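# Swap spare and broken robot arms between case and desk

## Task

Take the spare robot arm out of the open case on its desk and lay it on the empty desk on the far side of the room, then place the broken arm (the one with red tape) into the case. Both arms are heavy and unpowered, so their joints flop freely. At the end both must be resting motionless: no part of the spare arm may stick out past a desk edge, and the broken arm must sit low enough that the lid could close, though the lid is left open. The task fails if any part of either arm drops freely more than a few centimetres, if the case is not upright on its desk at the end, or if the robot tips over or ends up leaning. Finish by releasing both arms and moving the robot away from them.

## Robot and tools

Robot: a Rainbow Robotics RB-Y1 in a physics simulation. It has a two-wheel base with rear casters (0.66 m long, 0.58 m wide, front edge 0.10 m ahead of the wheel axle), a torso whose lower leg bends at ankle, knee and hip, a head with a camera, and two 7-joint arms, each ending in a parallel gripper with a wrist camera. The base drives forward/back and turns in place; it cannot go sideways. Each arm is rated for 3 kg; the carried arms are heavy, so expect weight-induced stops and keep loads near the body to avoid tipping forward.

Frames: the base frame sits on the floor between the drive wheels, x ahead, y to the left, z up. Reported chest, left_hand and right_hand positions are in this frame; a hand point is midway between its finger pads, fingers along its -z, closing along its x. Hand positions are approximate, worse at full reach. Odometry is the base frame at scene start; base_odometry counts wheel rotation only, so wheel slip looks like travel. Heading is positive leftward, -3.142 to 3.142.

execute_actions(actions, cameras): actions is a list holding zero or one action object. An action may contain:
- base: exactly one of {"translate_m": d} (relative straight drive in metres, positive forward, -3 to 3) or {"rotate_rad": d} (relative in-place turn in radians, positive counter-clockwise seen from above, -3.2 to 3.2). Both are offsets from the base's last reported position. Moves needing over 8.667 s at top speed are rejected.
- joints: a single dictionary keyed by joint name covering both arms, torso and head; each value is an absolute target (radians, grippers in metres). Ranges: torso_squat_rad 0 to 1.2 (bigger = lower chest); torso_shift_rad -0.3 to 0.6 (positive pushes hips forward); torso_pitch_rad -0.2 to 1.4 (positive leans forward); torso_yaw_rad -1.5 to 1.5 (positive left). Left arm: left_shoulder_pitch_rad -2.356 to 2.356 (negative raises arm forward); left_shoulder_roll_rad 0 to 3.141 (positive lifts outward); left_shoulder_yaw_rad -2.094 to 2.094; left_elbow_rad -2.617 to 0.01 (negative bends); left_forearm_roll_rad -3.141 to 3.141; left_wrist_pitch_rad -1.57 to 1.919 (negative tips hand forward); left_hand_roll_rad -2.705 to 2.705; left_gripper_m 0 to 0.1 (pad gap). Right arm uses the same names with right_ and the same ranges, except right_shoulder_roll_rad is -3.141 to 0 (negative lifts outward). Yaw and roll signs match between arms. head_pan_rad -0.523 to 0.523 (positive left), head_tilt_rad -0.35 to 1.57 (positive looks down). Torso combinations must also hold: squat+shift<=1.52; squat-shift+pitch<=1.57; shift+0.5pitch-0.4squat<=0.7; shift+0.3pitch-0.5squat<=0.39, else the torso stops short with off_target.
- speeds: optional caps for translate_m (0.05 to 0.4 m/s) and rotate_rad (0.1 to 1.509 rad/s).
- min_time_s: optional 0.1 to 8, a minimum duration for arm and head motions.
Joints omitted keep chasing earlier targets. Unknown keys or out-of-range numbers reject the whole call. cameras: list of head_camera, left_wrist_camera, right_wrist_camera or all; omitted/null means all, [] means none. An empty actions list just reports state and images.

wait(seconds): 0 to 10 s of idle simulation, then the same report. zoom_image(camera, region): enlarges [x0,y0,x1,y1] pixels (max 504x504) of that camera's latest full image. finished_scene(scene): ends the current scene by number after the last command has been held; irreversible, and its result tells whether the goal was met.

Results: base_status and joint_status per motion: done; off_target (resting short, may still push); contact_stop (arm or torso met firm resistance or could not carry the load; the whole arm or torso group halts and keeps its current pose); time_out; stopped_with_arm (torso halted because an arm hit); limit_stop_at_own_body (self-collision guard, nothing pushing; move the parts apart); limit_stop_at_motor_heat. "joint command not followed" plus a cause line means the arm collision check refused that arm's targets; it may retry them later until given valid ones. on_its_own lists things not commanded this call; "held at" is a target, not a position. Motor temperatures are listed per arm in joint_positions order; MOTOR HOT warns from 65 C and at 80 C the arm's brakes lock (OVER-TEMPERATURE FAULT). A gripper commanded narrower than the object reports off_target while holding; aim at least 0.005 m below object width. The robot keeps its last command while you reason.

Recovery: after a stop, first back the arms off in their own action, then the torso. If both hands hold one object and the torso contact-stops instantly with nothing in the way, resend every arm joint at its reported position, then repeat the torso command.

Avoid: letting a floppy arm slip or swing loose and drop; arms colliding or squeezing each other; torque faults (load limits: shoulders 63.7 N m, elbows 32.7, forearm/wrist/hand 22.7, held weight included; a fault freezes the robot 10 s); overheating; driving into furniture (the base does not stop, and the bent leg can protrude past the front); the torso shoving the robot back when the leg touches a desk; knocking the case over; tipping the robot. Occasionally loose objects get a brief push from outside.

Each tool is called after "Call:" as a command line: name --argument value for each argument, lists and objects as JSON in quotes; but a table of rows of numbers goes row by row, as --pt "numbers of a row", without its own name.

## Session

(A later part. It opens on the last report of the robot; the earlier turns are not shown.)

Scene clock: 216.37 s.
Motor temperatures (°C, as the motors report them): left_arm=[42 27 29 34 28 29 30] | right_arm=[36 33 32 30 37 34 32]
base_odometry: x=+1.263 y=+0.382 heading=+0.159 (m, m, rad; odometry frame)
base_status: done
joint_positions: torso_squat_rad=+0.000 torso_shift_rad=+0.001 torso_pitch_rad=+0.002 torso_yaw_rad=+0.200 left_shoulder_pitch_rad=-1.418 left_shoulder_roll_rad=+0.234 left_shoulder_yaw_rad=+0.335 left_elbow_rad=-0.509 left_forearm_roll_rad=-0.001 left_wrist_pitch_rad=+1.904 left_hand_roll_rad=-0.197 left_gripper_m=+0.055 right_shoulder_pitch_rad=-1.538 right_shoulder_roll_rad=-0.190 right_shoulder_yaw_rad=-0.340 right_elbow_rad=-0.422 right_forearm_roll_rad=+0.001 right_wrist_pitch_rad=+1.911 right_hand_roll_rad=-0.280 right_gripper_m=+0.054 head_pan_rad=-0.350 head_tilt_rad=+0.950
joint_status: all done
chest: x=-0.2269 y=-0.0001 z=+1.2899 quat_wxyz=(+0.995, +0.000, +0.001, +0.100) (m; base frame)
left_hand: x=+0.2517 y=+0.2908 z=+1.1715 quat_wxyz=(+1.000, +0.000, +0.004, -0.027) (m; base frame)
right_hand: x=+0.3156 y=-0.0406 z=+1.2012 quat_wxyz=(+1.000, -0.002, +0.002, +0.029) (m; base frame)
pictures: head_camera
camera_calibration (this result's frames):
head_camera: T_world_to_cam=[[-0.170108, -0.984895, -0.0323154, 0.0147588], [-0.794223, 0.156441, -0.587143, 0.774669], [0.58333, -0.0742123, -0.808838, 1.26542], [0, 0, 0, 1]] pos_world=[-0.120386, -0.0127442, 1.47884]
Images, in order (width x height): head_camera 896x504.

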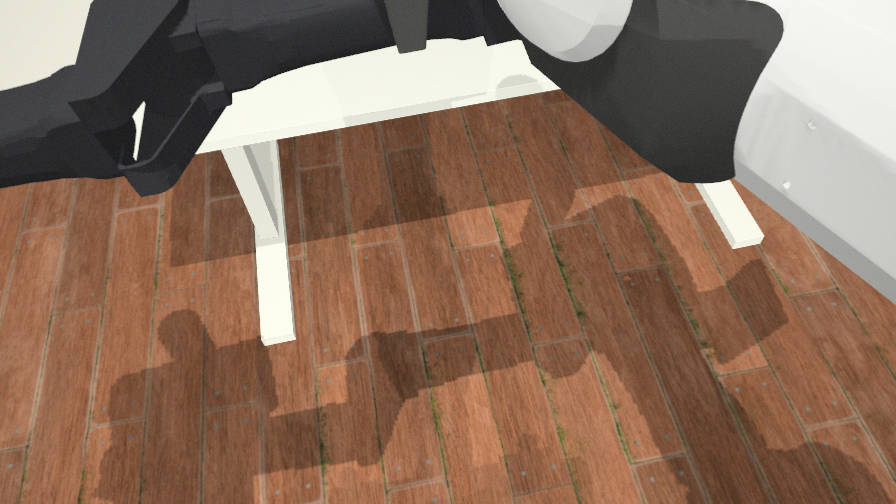

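Call:
execute_actions --actions '[{"base": {"translate_m": 0.47}, "joints": {"torso_squat_rad": 0.4}}]' --cameras '[]'

Call:
execute_actions --actions '[{"base": {"rotate_rad": 1.618}, "speeds": {"rotate_rad": 0.7}, "joints": {"torso_squat_rad": 0.75, "torso_yaw_rad": -1.37, "head_pan_rad": 0.3, "head_tilt_rad": 0.85}}]' --cameras '["head_camera"]'

Scene clock: 229.07 s.
Motor temperatures (°C, as the motors report them): left_arm=[42 27 29 34 28 29 30] | right_arm=[36 33 32 30 37 34 32]
base_odometry: x=+1.727 y=+0.456 heading=+0.159 (m, m, rad; odometry frame)
base_status: done
joint_positions: torso_squat_rad=+0.400 torso_shift_rad=+0.001 torso_pitch_rad=+0.002 torso_yaw_rad=+0.200 left_shoulder_pitch_rad=-1.418 left_shoulder_roll_rad=+0.234 left_shoulder_yaw_rad=+0.335 left_elbow_rad=-0.509 left_forearm_roll_rad=-0.001 left_wrist_pitch_rad=+1.904 left_hand_roll_rad=-0.197 left_gripper_m=+0.055 right_shoulder_pitch_rad=-1.538 right_shoulder_roll_rad=-0.190 right_shoulder_yaw_rad=-0.340 right_elbow_rad=-0.422 right_forearm_roll_rad=+0.001 right_wrist_pitch_rad=+1.911 right_hand_roll_rad=-0.280 right_gripper_m=+0.054 head_pan_rad=-0.350 head_tilt_rad=+0.950
joint_status: all done
chest: x=-0.2270 y=-0.0001 z=+1.2347 quat_wxyz=(+0.995, +0.000, +0.001, +0.100) (m; base frame)
left_hand: x=+0.2516 y=+0.2909 z=+1.1164 quat_wxyz=(+1.000, +0.000, +0.004, -0.027) (m; base frame)
right_hand: x=+0.3155 y=-0.0406 z=+1.1461 quat_wxyz=(+1.000, -0.002, +0.002, +0.029) (m; base frame)
pictures: none
No camera images: the call's "cameras" was empty. Leave "cameras" out to get every camera's image.

Scene clock: 233.23 s.
Motor temperatures (°C, as the motors report them): left_arm=[43 27 29 34 28 29 30] | right_arm=[36 33 32 30 37 34 32]
base_odometry: x=+1.727 y=+0.456 heading=+1.776 (m, m, rad; odometry frame)
base_status: done
joint_positions: torso_squat_rad=+0.750 torso_shift_rad=+0.000 torso_pitch_rad=+0.000 torso_yaw_rad=-1.370 left_shoulder_pitch_rad=-1.418 left_shoulder_roll_rad=+0.234 left_shoulder_yaw_rad=+0.335 left_elbow_rad=-0.509 left_forearm_roll_rad=-0.001 left_wrist_pitch_rad=+1.904 left_hand_roll_rad=-0.197 left_gripper_m=+0.055 right_shoulder_pitch_rad=-1.538 right_shoulder_roll_rad=-0.190 right_shoulder_yaw_rad=-0.340 right_elbow_rad=-0.422 right_forearm_roll_rad=+0.001 right_wrist_pitch_rad=+1.911 right_hand_roll_rad=-0.280 right_gripper_m=+0.054 head_pan_rad=+0.300 head_tilt_rad=+0.850
joint_status: all done
chest: x=-0.2278 y=-0.0010 z=+1.1021 quat_wxyz=(+0.774, +0.000, +0.001, -0.633) (m; base frame)
left_hand: x=+0.0635 y=-0.4794 z=+0.9841 quat_wxyz=(+0.688, +0.003, +0.003, -0.726) (m; base frame)
right_hand: x=-0.2678 y=-0.5435 z=+1.0137 quat_wxyz=(+0.727, +0.000, +0.002, -0.686) (m; base frame)
pictures: head_camera
camera_calibration (this result's frames):
head_camera: T_world_to_cam=[[-0.884973, -0.464291, -0.0354516, -0.164872], [-0.325811, 0.671814, -0.665217, 0.872082], [0.332671, -0.577148, -0.745808, 0.972684], [0, 0, 0, 1]] pos_world=[-0.185357, -0.101042, 1.29971]
Images, in order (width x height): head_camera 896x504.

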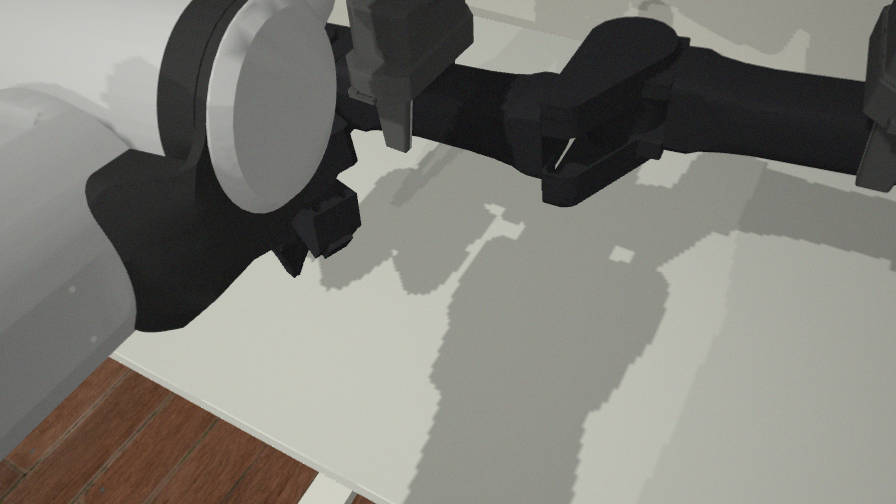

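Call:
execute_actions --actions '[{"joints": {"torso_squat_rad": 0.8, "left_shoulder_pitch_rad": -1.396, "left_shoulder_roll_rad": 0.2247, "left_shoulder_yaw_rad": 0.3316, "left_wrist_pitch_rad": 1.8757, "right_shoulder_pitch_rad": -1.5019, "right_shoulder_roll_rad": -0.1762, "right_shoulder_yaw_rad": -0.3337, "right_elbow_rad": -0.4477, "right_wrist_pitch_rad": 1.8956}, "min_time_s": 1.0}]' --cameras '["head_camera"]'

Scene clock: 247.83 s.
Motor temperatures (°C, as the motors report them): left_arm=[43 27 29 34 28 29 30] | right_arm=[37 33 32 30 38 34 32]
base_odometry: x=+1.727 y=+0.456 heading=+1.776 (m, m, rad; odometry frame)
base_status: not commanded
joint_positions: torso_squat_rad=+0.800 torso_shift_rad=+0.000 torso_pitch_rad=+0.000 torso_yaw_rad=-1.370 left_shoulder_pitch_rad=-1.391 left_shoulder_roll_rad=+0.225 left_shoulder_yaw_rad=+0.332 left_elbow_rad=-0.509 left_forearm_roll_rad=-0.001 left_wrist_pitch_rad=+1.876 left_hand_roll_rad=-0.197 left_gripper_m=+0.055 right_shoulder_pitch_rad=-1.499 right_shoulder_roll_rad=-0.178 right_shoulder_yaw_rad=-0.334 right_elbow_rad=-0.446 right_forearm_roll_rad=+0.001 right_wrist_pitch_rad=+1.895 right_hand_roll_rad=-0.280 right_gripper_m=+0.054 head_pan_rad=+0.300 head_tilt_rad=+0.850
joint_status: all done
chest: x=-0.2278 y=-0.0009 z=+1.0776 quat_wxyz=(+0.774, +0.000, +0.001, -0.633) (m; base frame)
left_hand: x=+0.0637 y=-0.4801 z=+0.9448 quat_wxyz=(+0.688, +0.003, +0.003, -0.725) (m; base frame)
right_hand: x=-0.2677 y=-0.5444 z=+0.9743 quat_wxyz=(+0.727, +0.000, +0.002, -0.686) (m; base frame)
pictures: head_camera
camera_calibration (this result's frames):
head_camera: T_world_to_cam=[[-0.884968, -0.464294, -0.0355387, -0.16568], [-0.325735, 0.671791, -0.665277, 0.855824], [0.332758, -0.577173, -0.74575, 0.95442], [0, 0, 0, 1]] pos_world=[-0.185441, -0.100993, 1.27523]
Images, in order (width x height): head_camera 896x504.

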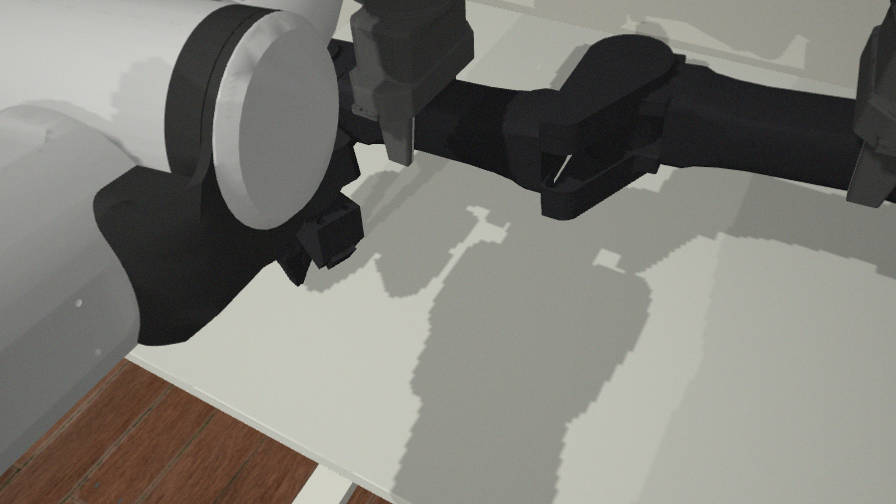

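Call:
execute_actions --actions '[{"base": {"translate_m": -0.09}, "speeds": {"translate_m": 0.06}, "joints": {"left_shoulder_pitch_rad": -1.3527, "left_shoulder_roll_rad": 0.2101, "left_shoulder_yaw_rad": 0.3259, "left_wrist_pitch_rad": 1.8304, "right_shoulder_pitch_rad": -1.44, "right_shoulder_roll_rad": -0.1557, "right_shoulder_yaw_rad": -0.3222, "right_elbow_rad": -0.4872, "right_wrist_pitch_rad": 1.871}, "min_time_s": 1.4}]' --cameras '["head_camera"]'

Scene clock: 256.20 s.
Motor temperatures (°C, as the motors report them): left_arm=[43 27 29 34 28 29 30] | right_arm=[37 33 32 30 37 34 32]
base_odometry: x=+1.745 y=+0.368 heading=+1.778 (m, m, rad; odometry frame)
base_status: done
joint_positions: torso_squat_rad=+0.800 torso_shift_rad=+0.000 torso_pitch_rad=+0.000 torso_yaw_rad=-1.370 left_shoulder_pitch_rad=-1.348 left_shoulder_roll_rad=+0.210 left_shoulder_yaw_rad=+0.326 left_elbow_rad=-0.509 left_forearm_roll_rad=-0.001 left_wrist_pitch_rad=+1.830 left_hand_roll_rad=-0.197 left_gripper_m=+0.055 right_shoulder_pitch_rad=-1.437 right_shoulder_roll_rad=-0.157 right_shoulder_yaw_rad=-0.322 right_elbow_rad=-0.486 right_forearm_roll_rad=+0.001 right_wrist_pitch_rad=+1.871 right_hand_roll_rad=-0.280 right_gripper_m=+0.054 head_pan_rad=+0.300 head_tilt_rad=+0.850
joint_status: all done
chest: x=-0.2279 y=-0.0009 z=+1.0776 quat_wxyz=(+0.774, +0.000, +0.000, -0.633) (m; base frame)
left_hand: x=+0.0637 y=-0.4805 z=+0.9211 quat_wxyz=(+0.688, +0.002, +0.003, -0.726) (m; base frame)
right_hand: x=-0.2678 y=-0.5446 z=+0.9502 quat_wxyz=(+0.727, +0.000, +0.002, -0.686) (m; base frame)
pictures: head_camera
camera_calibration (this result's frames):
head_camera: T_world_to_cam=[[-0.884986, -0.464262, -0.0355182, -0.165703], [-0.325676, 0.671716, -0.665382, 0.855893], [0.332769, -0.577286, -0.745658, 0.954366], [0, 0, 0, 1]] pos_world=[-0.185484, -0.100905, 1.27524]
Images, in order (width x height): head_camera 896x504.

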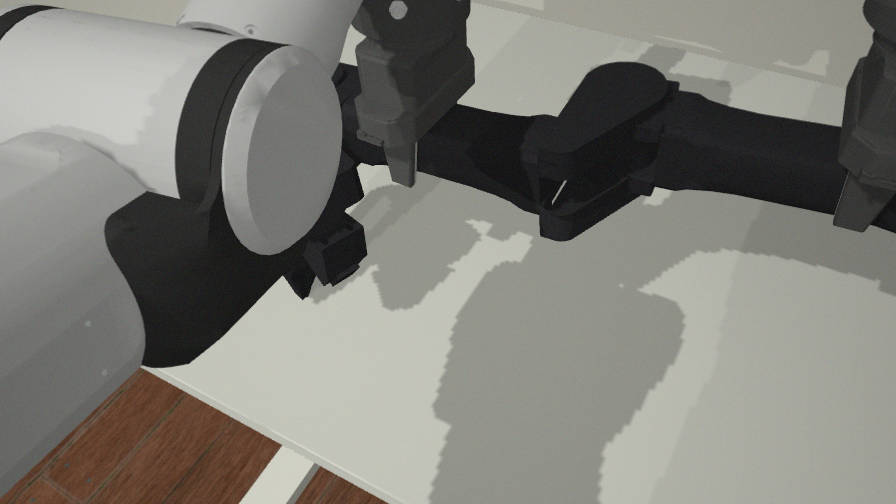

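Call:
execute_actions --actions '[{"base": {"translate_m": -0.07}, "speeds": {"translate_m": 0.06}, "joints": {"left_shoulder_pitch_rad": -1.331, "left_shoulder_roll_rad": 0.2029, "left_shoulder_yaw_rad": 0.323, "left_wrist_pitch_rad": 1.8078, "right_shoulder_pitch_rad": -1.4091, "right_shoulder_roll_rad": -0.1454, "right_shoulder_yaw_rad": -0.3165, "right_elbow_rad": -0.507, "right_wrist_pitch_rad": 1.8587}, "min_time_s": 1.5}]' --cameras '["head_camera"]'

Scene clock: 264.67 s.
Motor temperatures (°C, as the motors report them): left_arm=[43 27 29 34 28 29 30] | right_arm=[37 33 32 31 37 34 32]
base_odometry: x=+1.760 y=+0.299 heading=+1.779 (m, m, rad; odometry frame)
base_status: done
joint_positions: torso_squat_rad=+0.800 torso_shift_rad=+0.000 torso_pitch_rad=+0.000 torso_yaw_rad=-1.370 left_shoulder_pitch_rad=-1.330 left_shoulder_roll_rad=+0.204 left_shoulder_yaw_rad=+0.323 left_elbow_rad=-0.511 left_forearm_roll_rad=-0.001 left_wrist_pitch_rad=+1.808 left_hand_roll_rad=-0.197 left_gripper_m=+0.055 right_shoulder_pitch_rad=-1.406 right_shoulder_roll_rad=-0.147 right_shoulder_yaw_rad=-0.316 right_elbow_rad=-0.505 right_forearm_roll_rad=+0.001 right_wrist_pitch_rad=+1.858 right_hand_roll_rad=-0.280 right_gripper_m=+0.054 head_pan_rad=+0.300 head_tilt_rad=+0.850
joint_status: all done
chest: x=-0.2282 y=-0.0007 z=+1.0776 quat_wxyz=(+0.774, +0.000, +0.000, -0.633) (m; base frame)
left_hand: x=+0.0634 y=-0.4813 z=+0.9118 quat_wxyz=(+0.688, +0.001, +0.000, -0.726) (m; base frame)
right_hand: x=-0.2684 y=-0.5441 z=+0.9380 quat_wxyz=(+0.727, +0.001, +0.002, -0.686) (m; base frame)
pictures: head_camera
camera_calibration (this result's frames):
head_camera: T_world_to_cam=[[-0.885018, -0.464174, -0.0358706, -0.165522], [-0.325187, 0.671475, -0.665864, 0.856284], [0.333163, -0.577636, -0.745211, 0.954166], [0, 0, 0, 1]] pos_world=[-0.18593, -0.100643, 1.27529]
Images, in order (width x height): head_camera 896x504.

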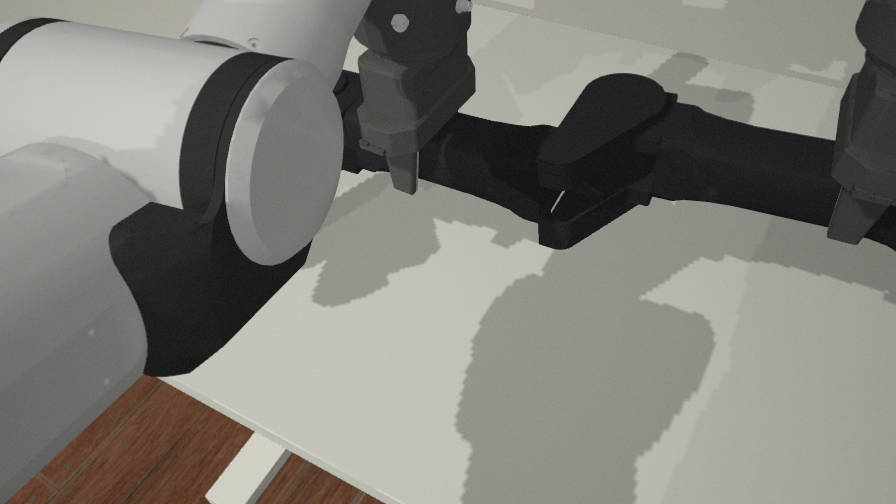

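Call:
execute_actions --actions '[{"base": {"translate_m": -0.06}, "speeds": {"translate_m": 0.06}, "joints": {"left_shoulder_pitch_rad": -1.2874, "left_shoulder_roll_rad": 0.1885, "left_shoulder_yaw_rad": 0.3162, "left_wrist_pitch_rad": 1.7624, "right_shoulder_pitch_rad": -1.3493, "right_shoulder_roll_rad": -0.1264, "right_shoulder_yaw_rad": -0.3036, "right_elbow_rad": -0.5402, "right_wrist_pitch_rad": 1.8306}, "min_time_s": 1.6}]' --cameras '[]'

Call:
execute_actions --actions '[{"base": {"translate_m": -0.05}, "speeds": {"translate_m": 0.05}, "joints": {"left_shoulder_pitch_rad": -1.2051, "left_shoulder_roll_rad": 0.1618, "left_shoulder_yaw_rad": 0.3021, "left_wrist_pitch_rad": 1.677, "left_hand_roll_rad": -0.196, "right_shoulder_pitch_rad": -1.2393, "right_shoulder_roll_rad": -0.0926, "right_shoulder_yaw_rad": -0.2777, "right_elbow_rad": -0.5954, "right_wrist_pitch_rad": 1.7737, "right_hand_roll_rad": -0.282, "head_pan_rad": 0.52, "head_tilt_rad": 0.6}, "min_time_s": 1.7}]' --cameras '["head_camera"]'

Scene clock: 274.60 s.
Motor temperatures (°C, as the motors report them): left_arm=[42 27 29 33 28 29 30] | right_arm=[37 32 32 31 37 34 32]
base_odometry: x=+1.772 y=+0.240 heading=+1.781 (m, m, rad; odometry frame)
base_status: done
joint_positions: torso_squat_rad=+0.800 torso_shift_rad=+0.000 torso_pitch_rad=+0.000 torso_yaw_rad=-1.370 left_shoulder_pitch_rad=-1.284 left_shoulder_roll_rad=+0.189 left_shoulder_yaw_rad=+0.316 left_elbow_rad=-0.509 left_forearm_roll_rad=-0.001 left_wrist_pitch_rad=+1.762 left_hand_roll_rad=-0.197 left_gripper_m=+0.055 right_shoulder_pitch_rad=-1.347 right_shoulder_roll_rad=-0.128 right_shoulder_yaw_rad=-0.304 right_elbow_rad=-0.538 right_forearm_roll_rad=+0.001 right_wrist_pitch_rad=+1.831 right_hand_roll_rad=-0.280 right_gripper_m=+0.054 head_pan_rad=+0.300 head_tilt_rad=+0.850
joint_status: all done
chest: x=-0.2279 y=-0.0008 z=+1.0776 quat_wxyz=(+0.774, +0.000, +0.000, -0.633) (m; base frame)
left_hand: x=+0.0634 y=-0.4791 z=+0.8855 quat_wxyz=(+0.688, +0.002, +0.002, -0.726) (m; base frame)
right_hand: x=-0.2682 y=-0.5428 z=+0.9141 quat_wxyz=(+0.727, +0.001, +0.003, -0.686) (m; base frame)
pictures: none
No camera images: the call's "cameras" was empty. Leave "cameras" out to get every camera's image.

Scene clock: 276.60 s.
Motor temperatures (°C, as the motors report them): left_arm=[42 27 29 33 28 29 30] | right_arm=[37 32 32 31 37 34 32]
base_odometry: x=+1.782 y=+0.191 heading=+1.782 (m, m, rad; odometry frame)
base_status: done
joint_positions: torso_squat_rad=+0.800 torso_shift_rad=+0.000 torso_pitch_rad=+0.000 torso_yaw_rad=-1.370 left_shoulder_pitch_rad=-1.201 left_shoulder_roll_rad=+0.163 left_shoulder_yaw_rad=+0.302 left_elbow_rad=-0.509 left_forearm_roll_rad=-0.001 left_wrist_pitch_rad=+1.677 left_hand_roll_rad=-0.196 left_gripper_m=+0.055 right_shoulder_pitch_rad=-1.237 right_shoulder_roll_rad=-0.094 right_shoulder_yaw_rad=-0.278 right_elbow_rad=-0.594 right_forearm_roll_rad=+0.001 right_wrist_pitch_rad=+1.774 right_hand_roll_rad=-0.282 right_gripper_m=+0.054 head_pan_rad=+0.520 head_tilt_rad=+0.600
joint_status: all done
chest: x=-0.2279 y=-0.0008 z=+1.0776 quat_wxyz=(+0.774, +0.000, +0.000, -0.633) (m; base frame)
left_hand: x=+0.0623 y=-0.4736 z=+0.8403 quat_wxyz=(+0.688, +0.002, +0.002, -0.725) (m; base frame)
right_hand: x=-0.2690 y=-0.5374 z=+0.8692 quat_wxyz=(+0.727, +0.001, +0.002, -0.686) (m; base frame)
pictures: head_camera
camera_calibration (this result's frames):
head_camera: T_world_to_cam=[[-0.756232, -0.653143, -0.0389512, -0.136781], [-0.340275, 0.443433, -0.829204, 1.05676], [0.558861, -0.613817, -0.557587, 0.76378], [0, 0, 0, 1]] pos_world=[-0.170697, -0.0891182, 1.29682]
Images, in order (width x height): head_camera 896x504.

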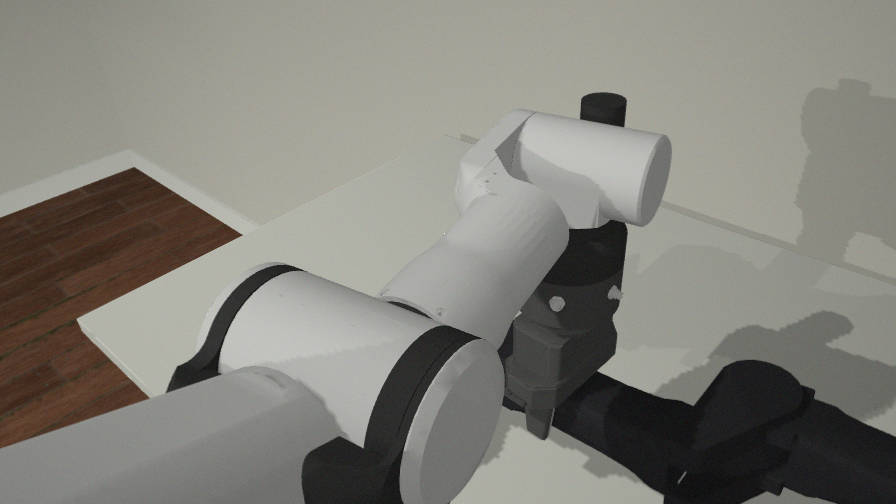

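Call:
execute_actions --actions '[{"joints": {"left_shoulder_pitch_rad": -1.1017, "left_shoulder_roll_rad": 0.1302, "left_shoulder_yaw_rad": 0.2806, "left_wrist_pitch_rad": 1.5709, "left_hand_roll_rad": -0.195, "right_shoulder_pitch_rad": -1.1066, "right_shoulder_roll_rad": -0.0557, "right_shoulder_yaw_rad": -0.2402, "right_elbow_rad": -0.6494, "right_wrist_pitch_rad": 1.6947, "right_hand_roll_rad": -0.285}, "min_time_s": 2.0}]' --cameras '["head_camera"]'

Scene clock: 284.73 s.
Motor temperatures (°C, as the motors report them): left_arm=[42 27 29 33 28 29 30] | right_arm=[37 32 32 31 37 34 32]
base_odometry: x=+1.782 y=+0.191 heading=+1.782 (m, m, rad; odometry frame)
base_status: not commanded
joint_positions: torso_squat_rad=+0.800 torso_shift_rad=+0.000 torso_pitch_rad=+0.000 torso_yaw_rad=-1.370 left_shoulder_pitch_rad=-1.098 left_shoulder_roll_rad=+0.131 left_shoulder_yaw_rad=+0.281 left_elbow_rad=-0.509 left_forearm_roll_rad=-0.001 left_wrist_pitch_rad=+1.571 left_hand_roll_rad=-0.195 left_gripper_m=+0.055 right_shoulder_pitch_rad=-1.106 right_shoulder_roll_rad=-0.057 right_shoulder_yaw_rad=-0.241 right_elbow_rad=-0.648 right_forearm_roll_rad=+0.001 right_wrist_pitch_rad=+1.696 right_hand_roll_rad=-0.285 right_gripper_m=+0.054 head_pan_rad=+0.520 head_tilt_rad=+0.600
joint_status: all done
chest: x=-0.2279 y=-0.0006 z=+1.0776 quat_wxyz=(+0.774, +0.000, +0.000, -0.633) (m; base frame)
left_hand: x=+0.0599 y=-0.4619 z=+0.7859 quat_wxyz=(+0.688, +0.002, +0.002, -0.726) (m; base frame)
right_hand: x=-0.2712 y=-0.5260 z=+0.8156 quat_wxyz=(+0.728, +0.000, +0.002, -0.686) (m; base frame)
pictures: head_camera
camera_calibration (this result's frames):
head_camera: T_world_to_cam=[[-0.75625, -0.653138, -0.0386869, -0.136954], [-0.340245, 0.443087, -0.829402, 1.0569], [0.558856, -0.614072, -0.557311, 0.763616], [0, 0, 0, 1]] pos_world=[-0.170718, -0.088834, 1.29687]
Images, in order (width x height): head_camera 896x504.

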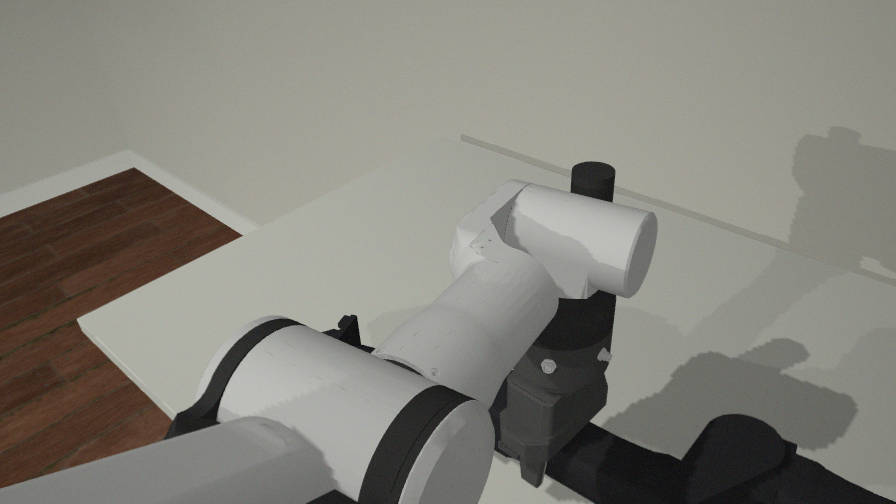

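Call:
execute_actions --actions '[{"joints": {"left_shoulder_pitch_rad": -1.0824, "left_shoulder_roll_rad": 0.1245, "left_shoulder_yaw_rad": 0.2762, "left_wrist_pitch_rad": 1.5513, "right_shoulder_pitch_rad": -1.1016, "right_shoulder_roll_rad": -0.0544, "right_shoulder_yaw_rad": -0.2386, "right_elbow_rad": -0.6514, "right_wrist_pitch_rad": 1.6918}, "min_time_s": 0.8}]' --cameras '[]'

Scene clock: 290.17 s.
Motor temperatures (°C, as the motors report them): left_arm=[41 27 29 33 28 29 30] | right_arm=[36 32 32 31 37 34 32]
base_odometry: x=+1.782 y=+0.191 heading=+1.782 (m, m, rad; odometry frame)
base_status: not commanded
joint_positions: torso_squat_rad=+0.800 torso_shift_rad=+0.000 torso_pitch_rad=+0.000 torso_yaw_rad=-1.370 left_shoulder_pitch_rad=-1.083 left_shoulder_roll_rad=+0.127 left_shoulder_yaw_rad=+0.277 left_elbow_rad=-0.511 left_forearm_roll_rad=+0.000 left_wrist_pitch_rad=+1.552 left_hand_roll_rad=-0.195 left_gripper_m=+0.055 right_shoulder_pitch_rad=-1.100 right_shoulder_roll_rad=-0.056 right_shoulder_yaw_rad=-0.239 right_elbow_rad=-0.650 right_forearm_roll_rad=+0.001 right_wrist_pitch_rad=+1.692 right_hand_roll_rad=-0.285 right_gripper_m=+0.054 head_pan_rad=+0.520 head_tilt_rad=+0.600
joint_status: all done
chest: x=-0.2280 y=-0.0003 z=+1.0776 quat_wxyz=(+0.774, +0.000, +0.000, -0.633) (m; base frame)
left_hand: x=+0.0597 y=-0.4609 z=+0.7791 quat_wxyz=(+0.688, +0.000, -0.001, -0.726) (m; base frame)
right_hand: x=-0.2713 y=-0.5252 z=+0.8135 quat_wxyz=(+0.728, +0.000, +0.001, -0.686) (m; base frame)
pictures: none
No camera images: the call's "cameras" was empty. Leave "cameras" out to get every camera's image.

Call:
execute_actions --actions '[{"joints": {"left_gripper_m": 0.1, "right_gripper_m": 0.1}}]' --cameras '[]'

Call:
execute_actions --actions '[{"joints": {"torso_squat_rad": 0.45, "left_shoulder_pitch_rad": -1.2051, "left_shoulder_roll_rad": 0.1618, "left_shoulder_yaw_rad": 0.3021, "left_wrist_pitch_rad": 1.677, "right_shoulder_pitch_rad": -1.2393, "right_shoulder_roll_rad": -0.0926, "right_shoulder_yaw_rad": -0.2777, "right_elbow_rad": -0.5954, "right_wrist_pitch_rad": 1.7737, "head_pan_rad": 0.2, "head_tilt_rad": 0.9}, "min_time_s": 1.2}]'

Scene clock: 303.37 s.
Motor temperatures (°C, as the motors report them): left_arm=[39 27 29 32 28 30 30] | right_arm=[36 32 32 31 37 34 32]
base_odometry: x=+1.782 y=+0.191 heading=+1.782 (m, m, rad; odometry frame)
base_status: not commanded
joint_positions: torso_squat_rad=+0.800 torso_shift_rad=+0.000 torso_pitch_rad=+0.000 torso_yaw_rad=-1.370 left_shoulder_pitch_rad=-1.082 left_shoulder_roll_rad=+0.125 left_shoulder_yaw_rad=+0.277 left_elbow_rad=-0.511 left_forearm_roll_rad=+0.000 left_wrist_pitch_rad=+1.551 left_hand_roll_rad=-0.195 left_gripper_m=+0.100 right_shoulder_pitch_rad=-1.102 right_shoulder_roll_rad=-0.055 right_shoulder_yaw_rad=-0.239 right_elbow_rad=-0.651 right_forearm_roll_rad=+0.000 right_wrist_pitch_rad=+1.692 right_hand_roll_rad=-0.285 right_gripper_m=+0.100 head_pan_rad=+0.520 head_tilt_rad=+0.600
joint_status: all done
chest: x=-0.2280 y=-0.0003 z=+1.0776 quat_wxyz=(+0.774, +0.000, +0.000, -0.633) (m; base frame)
left_hand: x=+0.0586 y=-0.4605 z=+0.7782 quat_wxyz=(+0.687, +0.000, +0.000, -0.726) (m; base frame)
right_hand: x=-0.2702 y=-0.5256 z=+0.8145 quat_wxyz=(+0.728, +0.000, +0.000, -0.685) (m; base frame)
pictures: none
No camera images: the call's "cameras" was empty. Leave "cameras" out to get every camera's image.

Scene clock: 305.33 s.
Motor temperatures (°C, as the motors report them): left_arm=[39 27 29 32 28 30 30] | right_arm=[36 32 32 31 37 34 32]
base_odometry: x=+1.782 y=+0.191 heading=+1.782 (m, m, rad; odometry frame)
base_status: not commanded
joint_positions: torso_squat_rad=+0.450 torso_shift_rad=+0.000 torso_pitch_rad=+0.000 torso_yaw_rad=-1.370 left_shoulder_pitch_rad=-1.205 left_shoulder_roll_rad=+0.161 left_shoulder_yaw_rad=+0.302 left_elbow_rad=-0.511 left_forearm_roll_rad=+0.000 left_wrist_pitch_rad=+1.677 left_hand_roll_rad=-0.195 left_gripper_m=+0.100 right_shoulder_pitch_rad=-1.240 right_shoulder_roll_rad=-0.092 right_shoulder_yaw_rad=-0.277 right_elbow_rad=-0.596 right_forearm_roll_rad=+0.000 right_wrist_pitch_rad=+1.774 right_hand_roll_rad=-0.285 right_gripper_m=+0.100 head_pan_rad=+0.200 head_tilt_rad=+0.900
joint_status: all done
chest: x=-0.2279 y=-0.0004 z=+1.2202 quat_wxyz=(+0.774, +0.000, +0.000, -0.633) (m; base frame)
left_hand: x=+0.0612 y=-0.4749 z=+0.9856 quat_wxyz=(+0.688, +0.000, +0.000, -0.726) (m; base frame)
right_hand: x=-0.2673 y=-0.5378 z=+1.0143 quat_wxyz=(+0.727, +0.000, +0.000, -0.686) (m; base frame)
pictures: head_camera, left_wrist_camera, right_wrist_camera
camera_calibration (this result's frames):
head_camera: T_world_to_cam=[[-0.927547, -0.372154, -0.0340258, -0.16988], [-0.269746, 0.72975, -0.628254, 0.911342], [0.258637, -0.573557, -0.777264, 1.0896], [0, 0, 0, 1]] pos_world=[-0.193552, -0.103324, 1.41368]
left_wrist_camera: T_world_to_cam=[[-0.0716774, -0.996963, -0.030463, -0.430418], [-0.759011, 0.0347038, 0.650152, -0.547584], [-0.64712, 0.069723, -0.759193, 0.907379], [0, 0, 0, 1]] pos_world=[0.14071, -0.473373, 1.03178]
right_wrist_camera: T_world_to_cam=[[-0.0670903, 0.997696, -0.0100681, 0.52621], [0.76701, 0.0580262, 0.639006, -0.381388], [0.638118, 0.0351487, -0.769136, 1.05578], [0, 0, 0, 1]] pos_world=[-0.345883, -0.539976, 1.06105]
Images, in order (width x height): head_camera 896x504, left_wrist_camera 644x364, right_wrist_camera 644x364.

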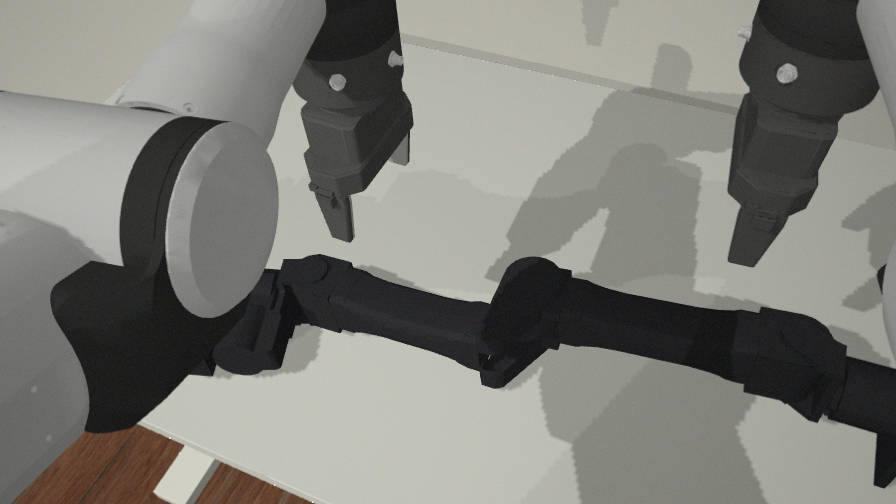

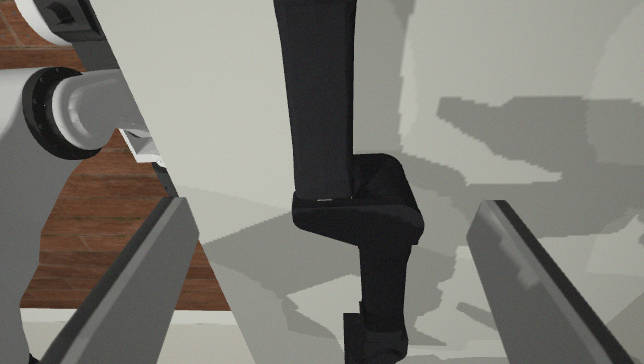

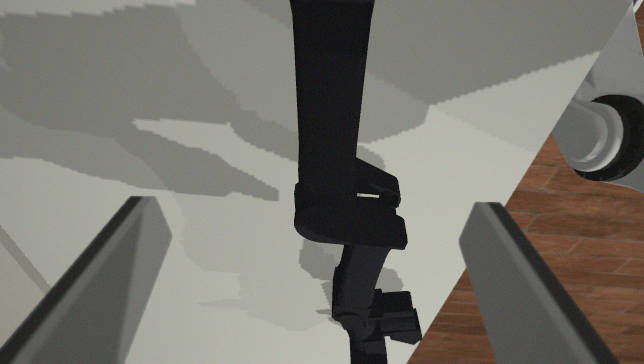

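Call:
execute_actions --actions '[{"joints": {"torso_squat_rad": 0.2, "torso_yaw_rad": -0.65, "head_pan_rad": 0.0, "head_tilt_rad": 0.95}}]' --cameras '["head_camera"]'

Scene clock: 311.47 s.
Motor temperatures (°C, as the motors report them): left_arm=[39 27 29 32 28 30 30] | right_arm=[35 32 32 30 37 34 32]
base_odometry: x=+1.782 y=+0.191 heading=+1.782 (m, m, rad; odometry frame)
base_status: not commanded
joint_positions: torso_squat_rad=+0.200 torso_shift_rad=+0.000 torso_pitch_rad=+0.000 torso_yaw_rad=-0.650 left_shoulder_pitch_rad=-1.205 left_shoulder_roll_rad=+0.162 left_shoulder_yaw_rad=+0.302 left_elbow_rad=-0.511 left_forearm_roll_rad=+0.000 left_wrist_pitch_rad=+1.677 left_hand_roll_rad=-0.195 left_gripper_m=+0.100 right_shoulder_pitch_rad=-1.240 right_shoulder_roll_rad=-0.093 right_shoulder_yaw_rad=-0.277 right_elbow_rad=-0.596 right_forearm_roll_rad=+0.000 right_wrist_pitch_rad=+1.774 right_hand_roll_rad=-0.285 right_gripper_m=+0.100 head_pan_rad=+0.000 head_tilt_rad=+0.950
joint_status: all done
chest: x=-0.2278 y=-0.0003 z=+1.2760 quat_wxyz=(+0.948, +0.000, +0.000, -0.319) (m; base frame)
left_hand: x=+0.3025 y=-0.1664 z=+1.0412 quat_wxyz=(+0.899, +0.000, +0.000, -0.437) (m; base frame)
right_hand: x=+0.0968 y=-0.4304 z=+1.0700 quat_wxyz=(+0.922, +0.000, +0.000, -0.386) (m; base frame)
pictures: head_camera
camera_calibration (this result's frames):
head_camera: T_world_to_cam=[[-0.621392, -0.782807, -0.0329475, -0.0955124], [-0.620975, 0.517701, -0.588537, 0.808488], [0.477767, -0.345253, -0.807799, 1.22852], [0, 0, 0, 1]] pos_world=[-0.144248, -0.0691724, 1.46508]
Images, in order (width x height): head_camera 896x504.

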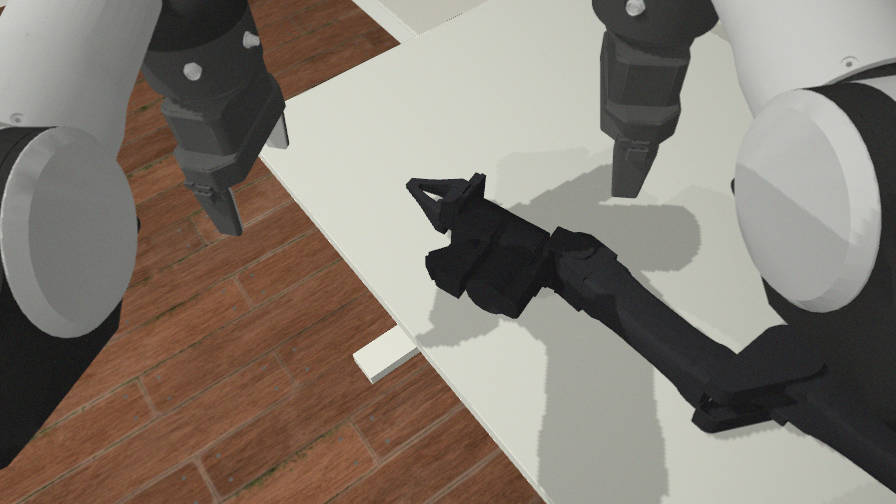

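Call:
execute_actions --actions '[{"base": {"rotate_rad": 0.35}, "joints": {"torso_squat_rad": 0.0, "torso_yaw_rad": 0.45, "left_shoulder_pitch_rad": -0.9, "right_shoulder_pitch_rad": -1.1, "left_shoulder_roll_rad": 0.5, "head_pan_rad": 0.1, "head_tilt_rad": 0.3}}]' --cameras '["head_camera"]'

Scene clock: 326.30 s.
Motor temperatures (°C, as the motors report them): left_arm=[38 27 29 31 28 30 30] | right_arm=[34 33 32 30 37 34 32]
base_odometry: x=+1.783 y=+0.191 heading=+2.132 (m, m, rad; odometry frame)
base_status: done
joint_positions: torso_squat_rad=+0.000 torso_shift_rad=+0.000 torso_pitch_rad=+0.000 torso_yaw_rad=+0.450 left_shoulder_pitch_rad=-0.900 left_shoulder_roll_rad=+0.500 left_shoulder_yaw_rad=+0.302 left_elbow_rad=-0.511 left_forearm_roll_rad=+0.000 left_wrist_pitch_rad=+1.677 left_hand_roll_rad=-0.195 left_gripper_m=+0.100 right_shoulder_pitch_rad=-1.100 right_shoulder_roll_rad=-0.093 right_shoulder_yaw_rad=-0.278 right_elbow_rad=-0.595 right_forearm_roll_rad=+0.000 right_wrist_pitch_rad=+1.774 right_hand_roll_rad=-0.285 right_gripper_m=+0.100 head_pan_rad=+0.100 head_tilt_rad=+0.300
joint_status: all done
chest: x=-0.2281 y=-0.0003 z=+1.2899 quat_wxyz=(+0.975, +0.000, +0.000, +0.223) (m; base frame)
left_hand: x=-0.0357 y=+0.5722 z=+0.9825 quat_wxyz=(+0.951, +0.047, +0.114, +0.283) (m; base frame)
right_hand: x=+0.2778 y=+0.0555 z=+1.0184 quat_wxyz=(+0.989, -0.019, +0.062, +0.129) (m; base frame)
pictures: head_camera
camera_calibration (this result's frames):
head_camera: T_world_to_cam=[[0.525259, -0.850051, -0.0389403, 0.172477], [-0.263578, -0.119017, -0.957268, 1.43586], [0.809092, 0.513077, -0.286569, 0.531112], [0, 0, 0, 1]] pos_world=[-0.141852, 0.0450045, 1.53342]
Images, in order (width x height): head_camera 896x504.

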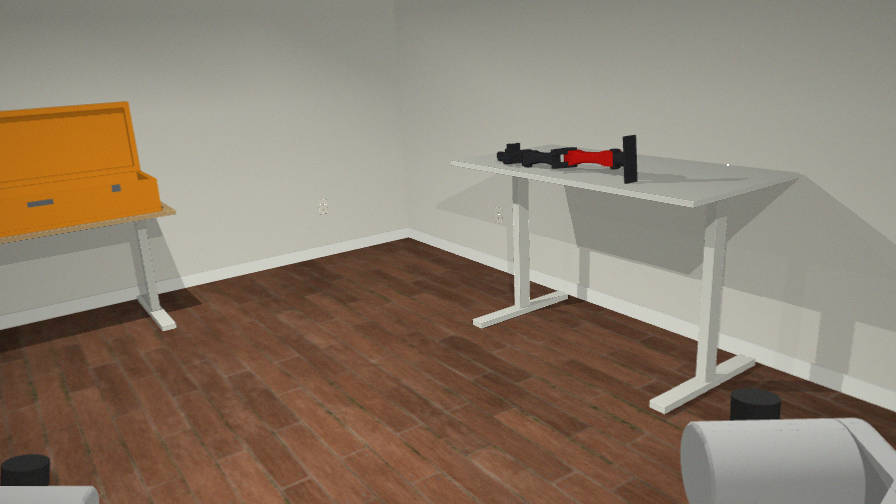

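Call:
execute_actions --actions '[{"base": {"translate_m": 1.0}, "joints": {"torso_yaw_rad": 0.0, "left_shoulder_pitch_rad": -1.45, "left_shoulder_roll_rad": 0.65, "left_shoulder_yaw_rad": 0.33, "left_elbow_rad": -0.6, "left_wrist_pitch_rad": 1.9, "right_shoulder_pitch_rad": -1.45, "right_shoulder_roll_rad": -0.65, "right_shoulder_yaw_rad": -0.33, "right_elbow_rad": -0.6, "right_wrist_pitch_rad": 1.9, "head_pan_rad": 0.0}, "min_time_s": 2.0}]' --cameras '[]'

Call:
execute_actions --actions '[{"base": {"rotate_rad": 0.754}}]' --cameras '[]'

Call:
execute_actions --actions '[{"base": {"translate_m": 2.05}, "joints": {"head_tilt_rad": 0.75}}]' --cameras '[]'

Call:
execute_actions --actions '[{"base": {"rotate_rad": -1.134}}]' --cameras '["head_camera"]'

Scene clock: 354.97 s.
Motor temperatures (°C, as the motors report them): left_arm=[37 27 29 31 27 29 30] | right_arm=[33 33 32 29 36 34 32]
base_odometry: x=+1.250 y=+1.038 heading=+2.132 (m, m, rad; odometry frame)
base_status: done
joint_positions: torso_squat_rad=+0.000 torso_shift_rad=+0.000 torso_pitch_rad=+0.000 torso_yaw_rad=+0.000 left_shoulder_pitch_rad=-1.450 left_shoulder_roll_rad=+0.650 left_shoulder_yaw_rad=+0.330 left_elbow_rad=-0.600 left_forearm_roll_rad=+0.000 left_wrist_pitch_rad=+1.900 left_hand_roll_rad=-0.195 left_gripper_m=+0.100 right_shoulder_pitch_rad=-1.450 right_shoulder_roll_rad=-0.650 right_shoulder_yaw_rad=-0.330 right_elbow_rad=-0.600 right_forearm_roll_rad=+0.000 right_wrist_pitch_rad=+1.900 right_hand_roll_rad=-0.285 right_gripper_m=+0.100 head_pan_rad=+0.000 head_tilt_rad=+0.300
joint_status: all done
chest: x=-0.2279 y=-0.0004 z=+1.2899 quat_wxyz=(+1.000, +0.000, +0.000, +0.000) (m; base frame)
left_hand: x=+0.3078 y=+0.4021 z=+1.2935 quat_wxyz=(+0.989, +0.052, -0.122, +0.061) (m; base frame)
right_hand: x=+0.3078 y=-0.4030 z=+1.2941 quat_wxyz=(+0.946, -0.022, -0.131, -0.294) (m; base frame)
pictures: none
No camera images: the call's "cameras" was empty. Leave "cameras" out to get every camera's image.

Scene clock: 357.77 s.
Motor temperatures (°C, as the motors report them): left_arm=[37 27 29 31 27 29 30] | right_arm=[33 33 32 29 36 34 32]
base_odometry: x=+1.251 y=+1.038 heading=+2.886 (m, m, rad; odometry frame)
base_status: done
joint_positions: torso_squat_rad=+0.000 torso_shift_rad=+0.000 torso_pitch_rad=+0.000 torso_yaw_rad=+0.000 left_shoulder_pitch_rad=-1.450 left_shoulder_roll_rad=+0.650 left_shoulder_yaw_rad=+0.330 left_elbow_rad=-0.600 left_forearm_roll_rad=+0.000 left_wrist_pitch_rad=+1.900 left_hand_roll_rad=-0.195 left_gripper_m=+0.100 right_shoulder_pitch_rad=-1.450 right_shoulder_roll_rad=-0.650 right_shoulder_yaw_rad=-0.330 right_elbow_rad=-0.600 right_forearm_roll_rad=+0.000 right_wrist_pitch_rad=+1.900 right_hand_roll_rad=-0.285 right_gripper_m=+0.100 head_pan_rad=+0.000 head_tilt_rad=+0.300
joint_status: not commanded
chest: x=-0.2280 y=-0.0003 z=+1.2899 quat_wxyz=(+1.000, +0.000, +0.000, +0.000) (m; base frame)
left_hand: x=+0.3077 y=+0.4022 z=+1.2935 quat_wxyz=(+0.989, +0.052, -0.122, +0.061) (m; base frame)
right_hand: x=+0.3078 y=-0.4029 z=+1.2942 quat_wxyz=(+0.946, -0.022, -0.131, -0.294) (m; base frame)
pictures: none
No camera images: the call's "cameras" was empty. Leave "cameras" out to get every camera's image.

Scene clock: 364.17 s.
Motor temperatures (°C, as the motors report them): left_arm=[37 27 29 31 27 29 30] | right_arm=[33 33 32 29 36 34 32]
base_odometry: x=-0.733 y=+1.556 heading=+2.886 (m, m, rad; odometry frame)
base_status: done
joint_positions: torso_squat_rad=+0.000 torso_shift_rad=+0.000 torso_pitch_rad=+0.000 torso_yaw_rad=+0.000 left_shoulder_pitch_rad=-1.450 left_shoulder_roll_rad=+0.650 left_shoulder_yaw_rad=+0.330 left_elbow_rad=-0.600 left_forearm_roll_rad=+0.000 left_wrist_pitch_rad=+1.900 left_hand_roll_rad=-0.195 left_gripper_m=+0.100 right_shoulder_pitch_rad=-1.450 right_shoulder_roll_rad=-0.650 right_shoulder_yaw_rad=-0.330 right_elbow_rad=-0.600 right_forearm_roll_rad=+0.000 right_wrist_pitch_rad=+1.900 right_hand_roll_rad=-0.285 right_gripper_m=+0.100 head_pan_rad=+0.000 head_tilt_rad=+0.750
joint_status: all done
chest: x=-0.2279 y=-0.0003 z=+1.2899 quat_wxyz=(+1.000, +0.000, +0.000, +0.000) (m; base frame)
left_hand: x=+0.3078 y=+0.4022 z=+1.2935 quat_wxyz=(+0.989, +0.052, -0.122, +0.061) (m; base frame)
right_hand: x=+0.3079 y=-0.4029 z=+1.2942 quat_wxyz=(+0.946, -0.022, -0.131, -0.294) (m; base frame)
pictures: none
No camera images: the call's "cameras" was empty. Leave "cameras" out to get every camera's image.

Scene clock: 367.53 s.
Motor temperatures (°C, as the motors report them): left_arm=[37 27 29 31 27 29 30] | right_arm=[33 33 32 29 36 34 32]
base_odometry: x=-0.733 y=+1.556 heading=+1.753 (m, m, rad; odometry frame)
base_status: done
joint_positions: torso_squat_rad=+0.000 torso_shift_rad=+0.000 torso_pitch_rad=+0.000 torso_yaw_rad=+0.000 left_shoulder_pitch_rad=-1.450 left_shoulder_roll_rad=+0.650 left_shoulder_yaw_rad=+0.330 left_elbow_rad=-0.600 left_forearm_roll_rad=+0.000 left_wrist_pitch_rad=+1.900 left_hand_roll_rad=-0.195 left_gripper_m=+0.100 right_shoulder_pitch_rad=-1.450 right_shoulder_roll_rad=-0.650 right_shoulder_yaw_rad=-0.330 right_elbow_rad=-0.600 right_forearm_roll_rad=+0.000 right_wrist_pitch_rad=+1.900 right_hand_roll_rad=-0.285 right_gripper_m=+0.100 head_pan_rad=+0.000 head_tilt_rad=+0.750
joint_status: not commanded
chest: x=-0.2280 y=-0.0003 z=+1.2899 quat_wxyz=(+1.000, +0.000, +0.000, +0.000) (m; base frame)
left_hand: x=+0.3077 y=+0.4022 z=+1.2935 quat_wxyz=(+0.989, +0.052, -0.122, +0.061) (m; base frame)
right_hand: x=+0.3078 y=-0.4029 z=+1.2943 quat_wxyz=(+0.946, -0.022, -0.131, -0.294) (m; base frame)
pictures: head_camera
camera_calibration (this result's frames):
head_camera: T_world_to_cam=[[-0.0139371, -0.999237, -0.0364751, 0.048406], [-0.674671, 0.0363209, -0.737224, 1.02285], [0.737987, 0.0143339, -0.674663, 1.09763], [0, 0, 0, 1]] pos_world=[-0.119274, -0.00451525, 1.49637]
Images, in order (width x height): head_camera 896x504.

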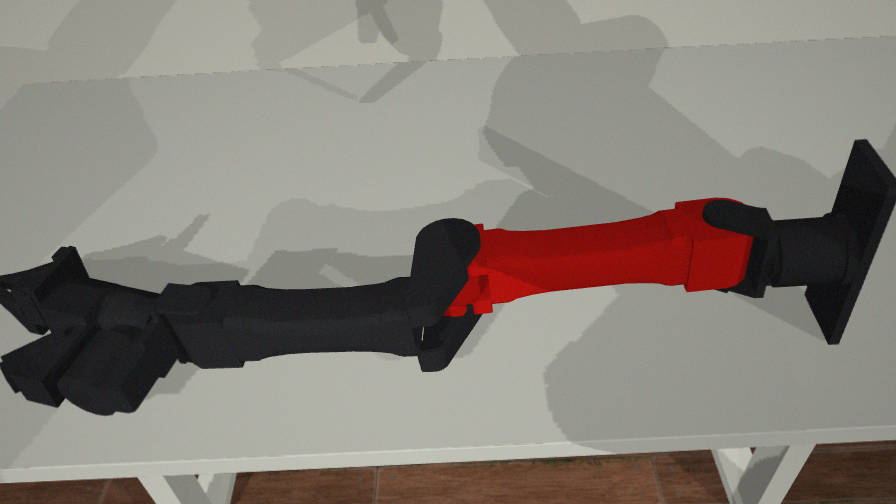

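Call:
execute_actions --actions '[{"base": {"rotate_rad": 0.58}, "joints": {"torso_yaw_rad": -0.4115, "torso_shift_rad": 0.058, "left_shoulder_pitch_rad": -1.423, "left_shoulder_roll_rad": 0.2338, "left_shoulder_yaw_rad": 0.3352, "left_elbow_rad": -0.511, "left_wrist_pitch_rad": 1.904, "left_hand_roll_rad": -0.21, "right_shoulder_pitch_rad": -1.5405, "right_shoulder_roll_rad": -0.189, "right_shoulder_yaw_rad": -0.3408, "right_elbow_rad": -0.423, "right_wrist_pitch_rad": 1.911, "right_hand_roll_rad": -0.28}, "min_time_s": 2.0}]' --cameras '[]'

Call:
execute_actions --actions '[{"joints": {"torso_squat_rad": 0.47}}]'

Scene clock: 391.03 s.
Motor temperatures (°C, as the motors report them): left_arm=[36 27 29 31 27 29 30] | right_arm=[33 33 32 29 36 34 32]
base_odometry: x=-0.732 y=+1.556 heading=+2.332 (m, m, rad; odometry frame)
base_status: done
joint_positions: torso_squat_rad=+0.000 torso_shift_rad=+0.058 torso_pitch_rad=+0.000 torso_yaw_rad=-0.412 left_shoulder_pitch_rad=-1.423 left_shoulder_roll_rad=+0.234 left_shoulder_yaw_rad=+0.335 left_elbow_rad=-0.511 left_forearm_roll_rad=+0.000 left_wrist_pitch_rad=+1.904 left_hand_roll_rad=-0.210 left_gripper_m=+0.100 right_shoulder_pitch_rad=-1.541 right_shoulder_roll_rad=-0.189 right_shoulder_yaw_rad=-0.340 right_elbow_rad=-0.423 right_forearm_roll_rad=+0.000 right_wrist_pitch_rad=+1.911 right_hand_roll_rad=-0.280 right_gripper_m=+0.100 head_pan_rad=+0.000 head_tilt_rad=+0.750
joint_status: all done
chest: x=-0.1874 y=-0.0004 z=+1.2887 quat_wxyz=(+0.979, +0.000, +0.000, -0.204) (m; base frame)
left_hand: x=+0.3724 y=-0.0385 z=+1.1742 quat_wxyz=(+0.943, +0.000, +0.000, -0.334) (m; base frame)
right_hand: x=+0.2347 y=-0.3439 z=+1.2028 quat_wxyz=(+0.962, +0.000, +0.000, -0.272) (m; base frame)
pictures: none
No camera images: the call's "cameras" was empty. Leave "cameras" out to get every camera's image.

Scene clock: 393.40 s.
Motor temperatures (°C, as the motors report them): left_arm=[36 27 29 31 27 29 30] | right_arm=[33 33 32 29 36 34 32]
base_odometry: x=-0.732 y=+1.556 heading=+2.332 (m, m, rad; odometry frame)
base_status: not commanded
joint_positions: torso_squat_rad=+0.470 torso_shift_rad=+0.058 torso_pitch_rad=+0.000 torso_yaw_rad=-0.412 left_shoulder_pitch_rad=-1.423 left_shoulder_roll_rad=+0.234 left_shoulder_yaw_rad=+0.335 left_elbow_rad=-0.511 left_forearm_roll_rad=+0.000 left_wrist_pitch_rad=+1.904 left_hand_roll_rad=-0.210 left_gripper_m=+0.100 right_shoulder_pitch_rad=-1.541 right_shoulder_roll_rad=-0.189 right_shoulder_yaw_rad=-0.340 right_elbow_rad=-0.423 right_forearm_roll_rad=+0.000 right_wrist_pitch_rad=+1.911 right_hand_roll_rad=-0.280 right_gripper_m=+0.100 head_pan_rad=+0.000 head_tilt_rad=+0.750
joint_status: all done
chest: x=-0.1918 y=-0.0003 z=+1.2130 quat_wxyz=(+0.979, +0.000, +0.000, -0.204) (m; base frame)
left_hand: x=+0.3679 y=-0.0385 z=+1.0985 quat_wxyz=(+0.943, +0.000, +0.000, -0.334) (m; base frame)
right_hand: x=+0.2302 y=-0.3438 z=+1.1271 quat_wxyz=(+0.962, +0.000, +0.000, -0.272) (m; base frame)
pictures: head_camera, left_wrist_camera, right_wrist_camera
camera_calibration (this result's frames):
head_camera: T_world_to_cam=[[-0.412449, -0.910245, -0.036619, -0.0301565], [-0.603644, 0.303186, -0.737355, 1.00437], [0.682275, -0.282016, -0.674512, 1.00809], [0, 0, 0, 1]] pos_world=[-0.0939483, -0.0476643, 1.41944]
left_wrist_camera: T_world_to_cam=[[0.765772, -0.642403, -0.03021, -0.264634], [-0.473246, -0.594693, 0.649907, -0.532466], [-0.435467, -0.483383, -0.759413, 1.06224], [0, 0, 0, 1]] pos_world=[0.413232, 0.0268136, 1.14474]
right_wrist_camera: T_world_to_cam=[[-0.856597, 0.515884, -0.0102344, 0.383538], [0.391211, 0.662262, 0.639033, -0.552092], [0.336445, 0.54339, -0.769111, 1.06242], [0, 0, 0, 1]] pos_world=[0.187077, -0.409538, 1.17385]
Images, in order (width x height): head_camera 896x504, left_wrist_camera 644x364, right_wrist_camera 644x364.

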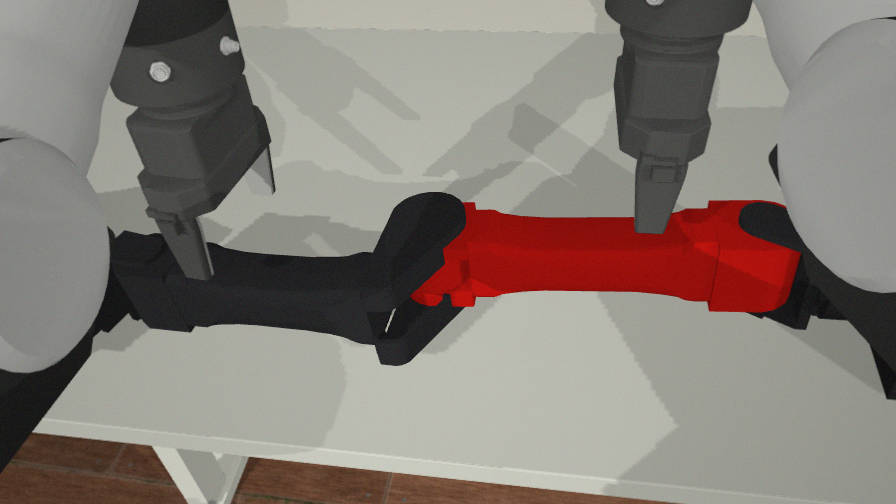

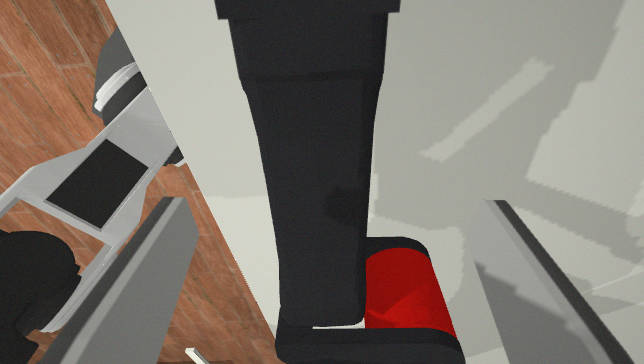

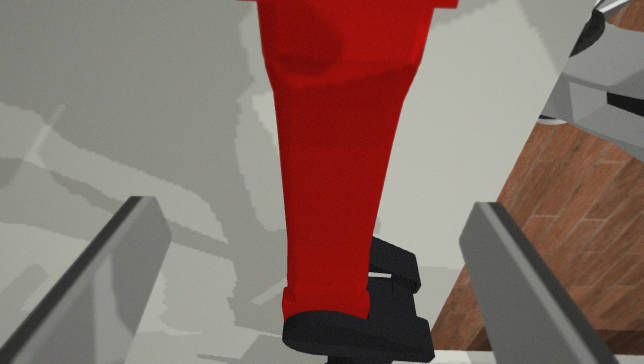

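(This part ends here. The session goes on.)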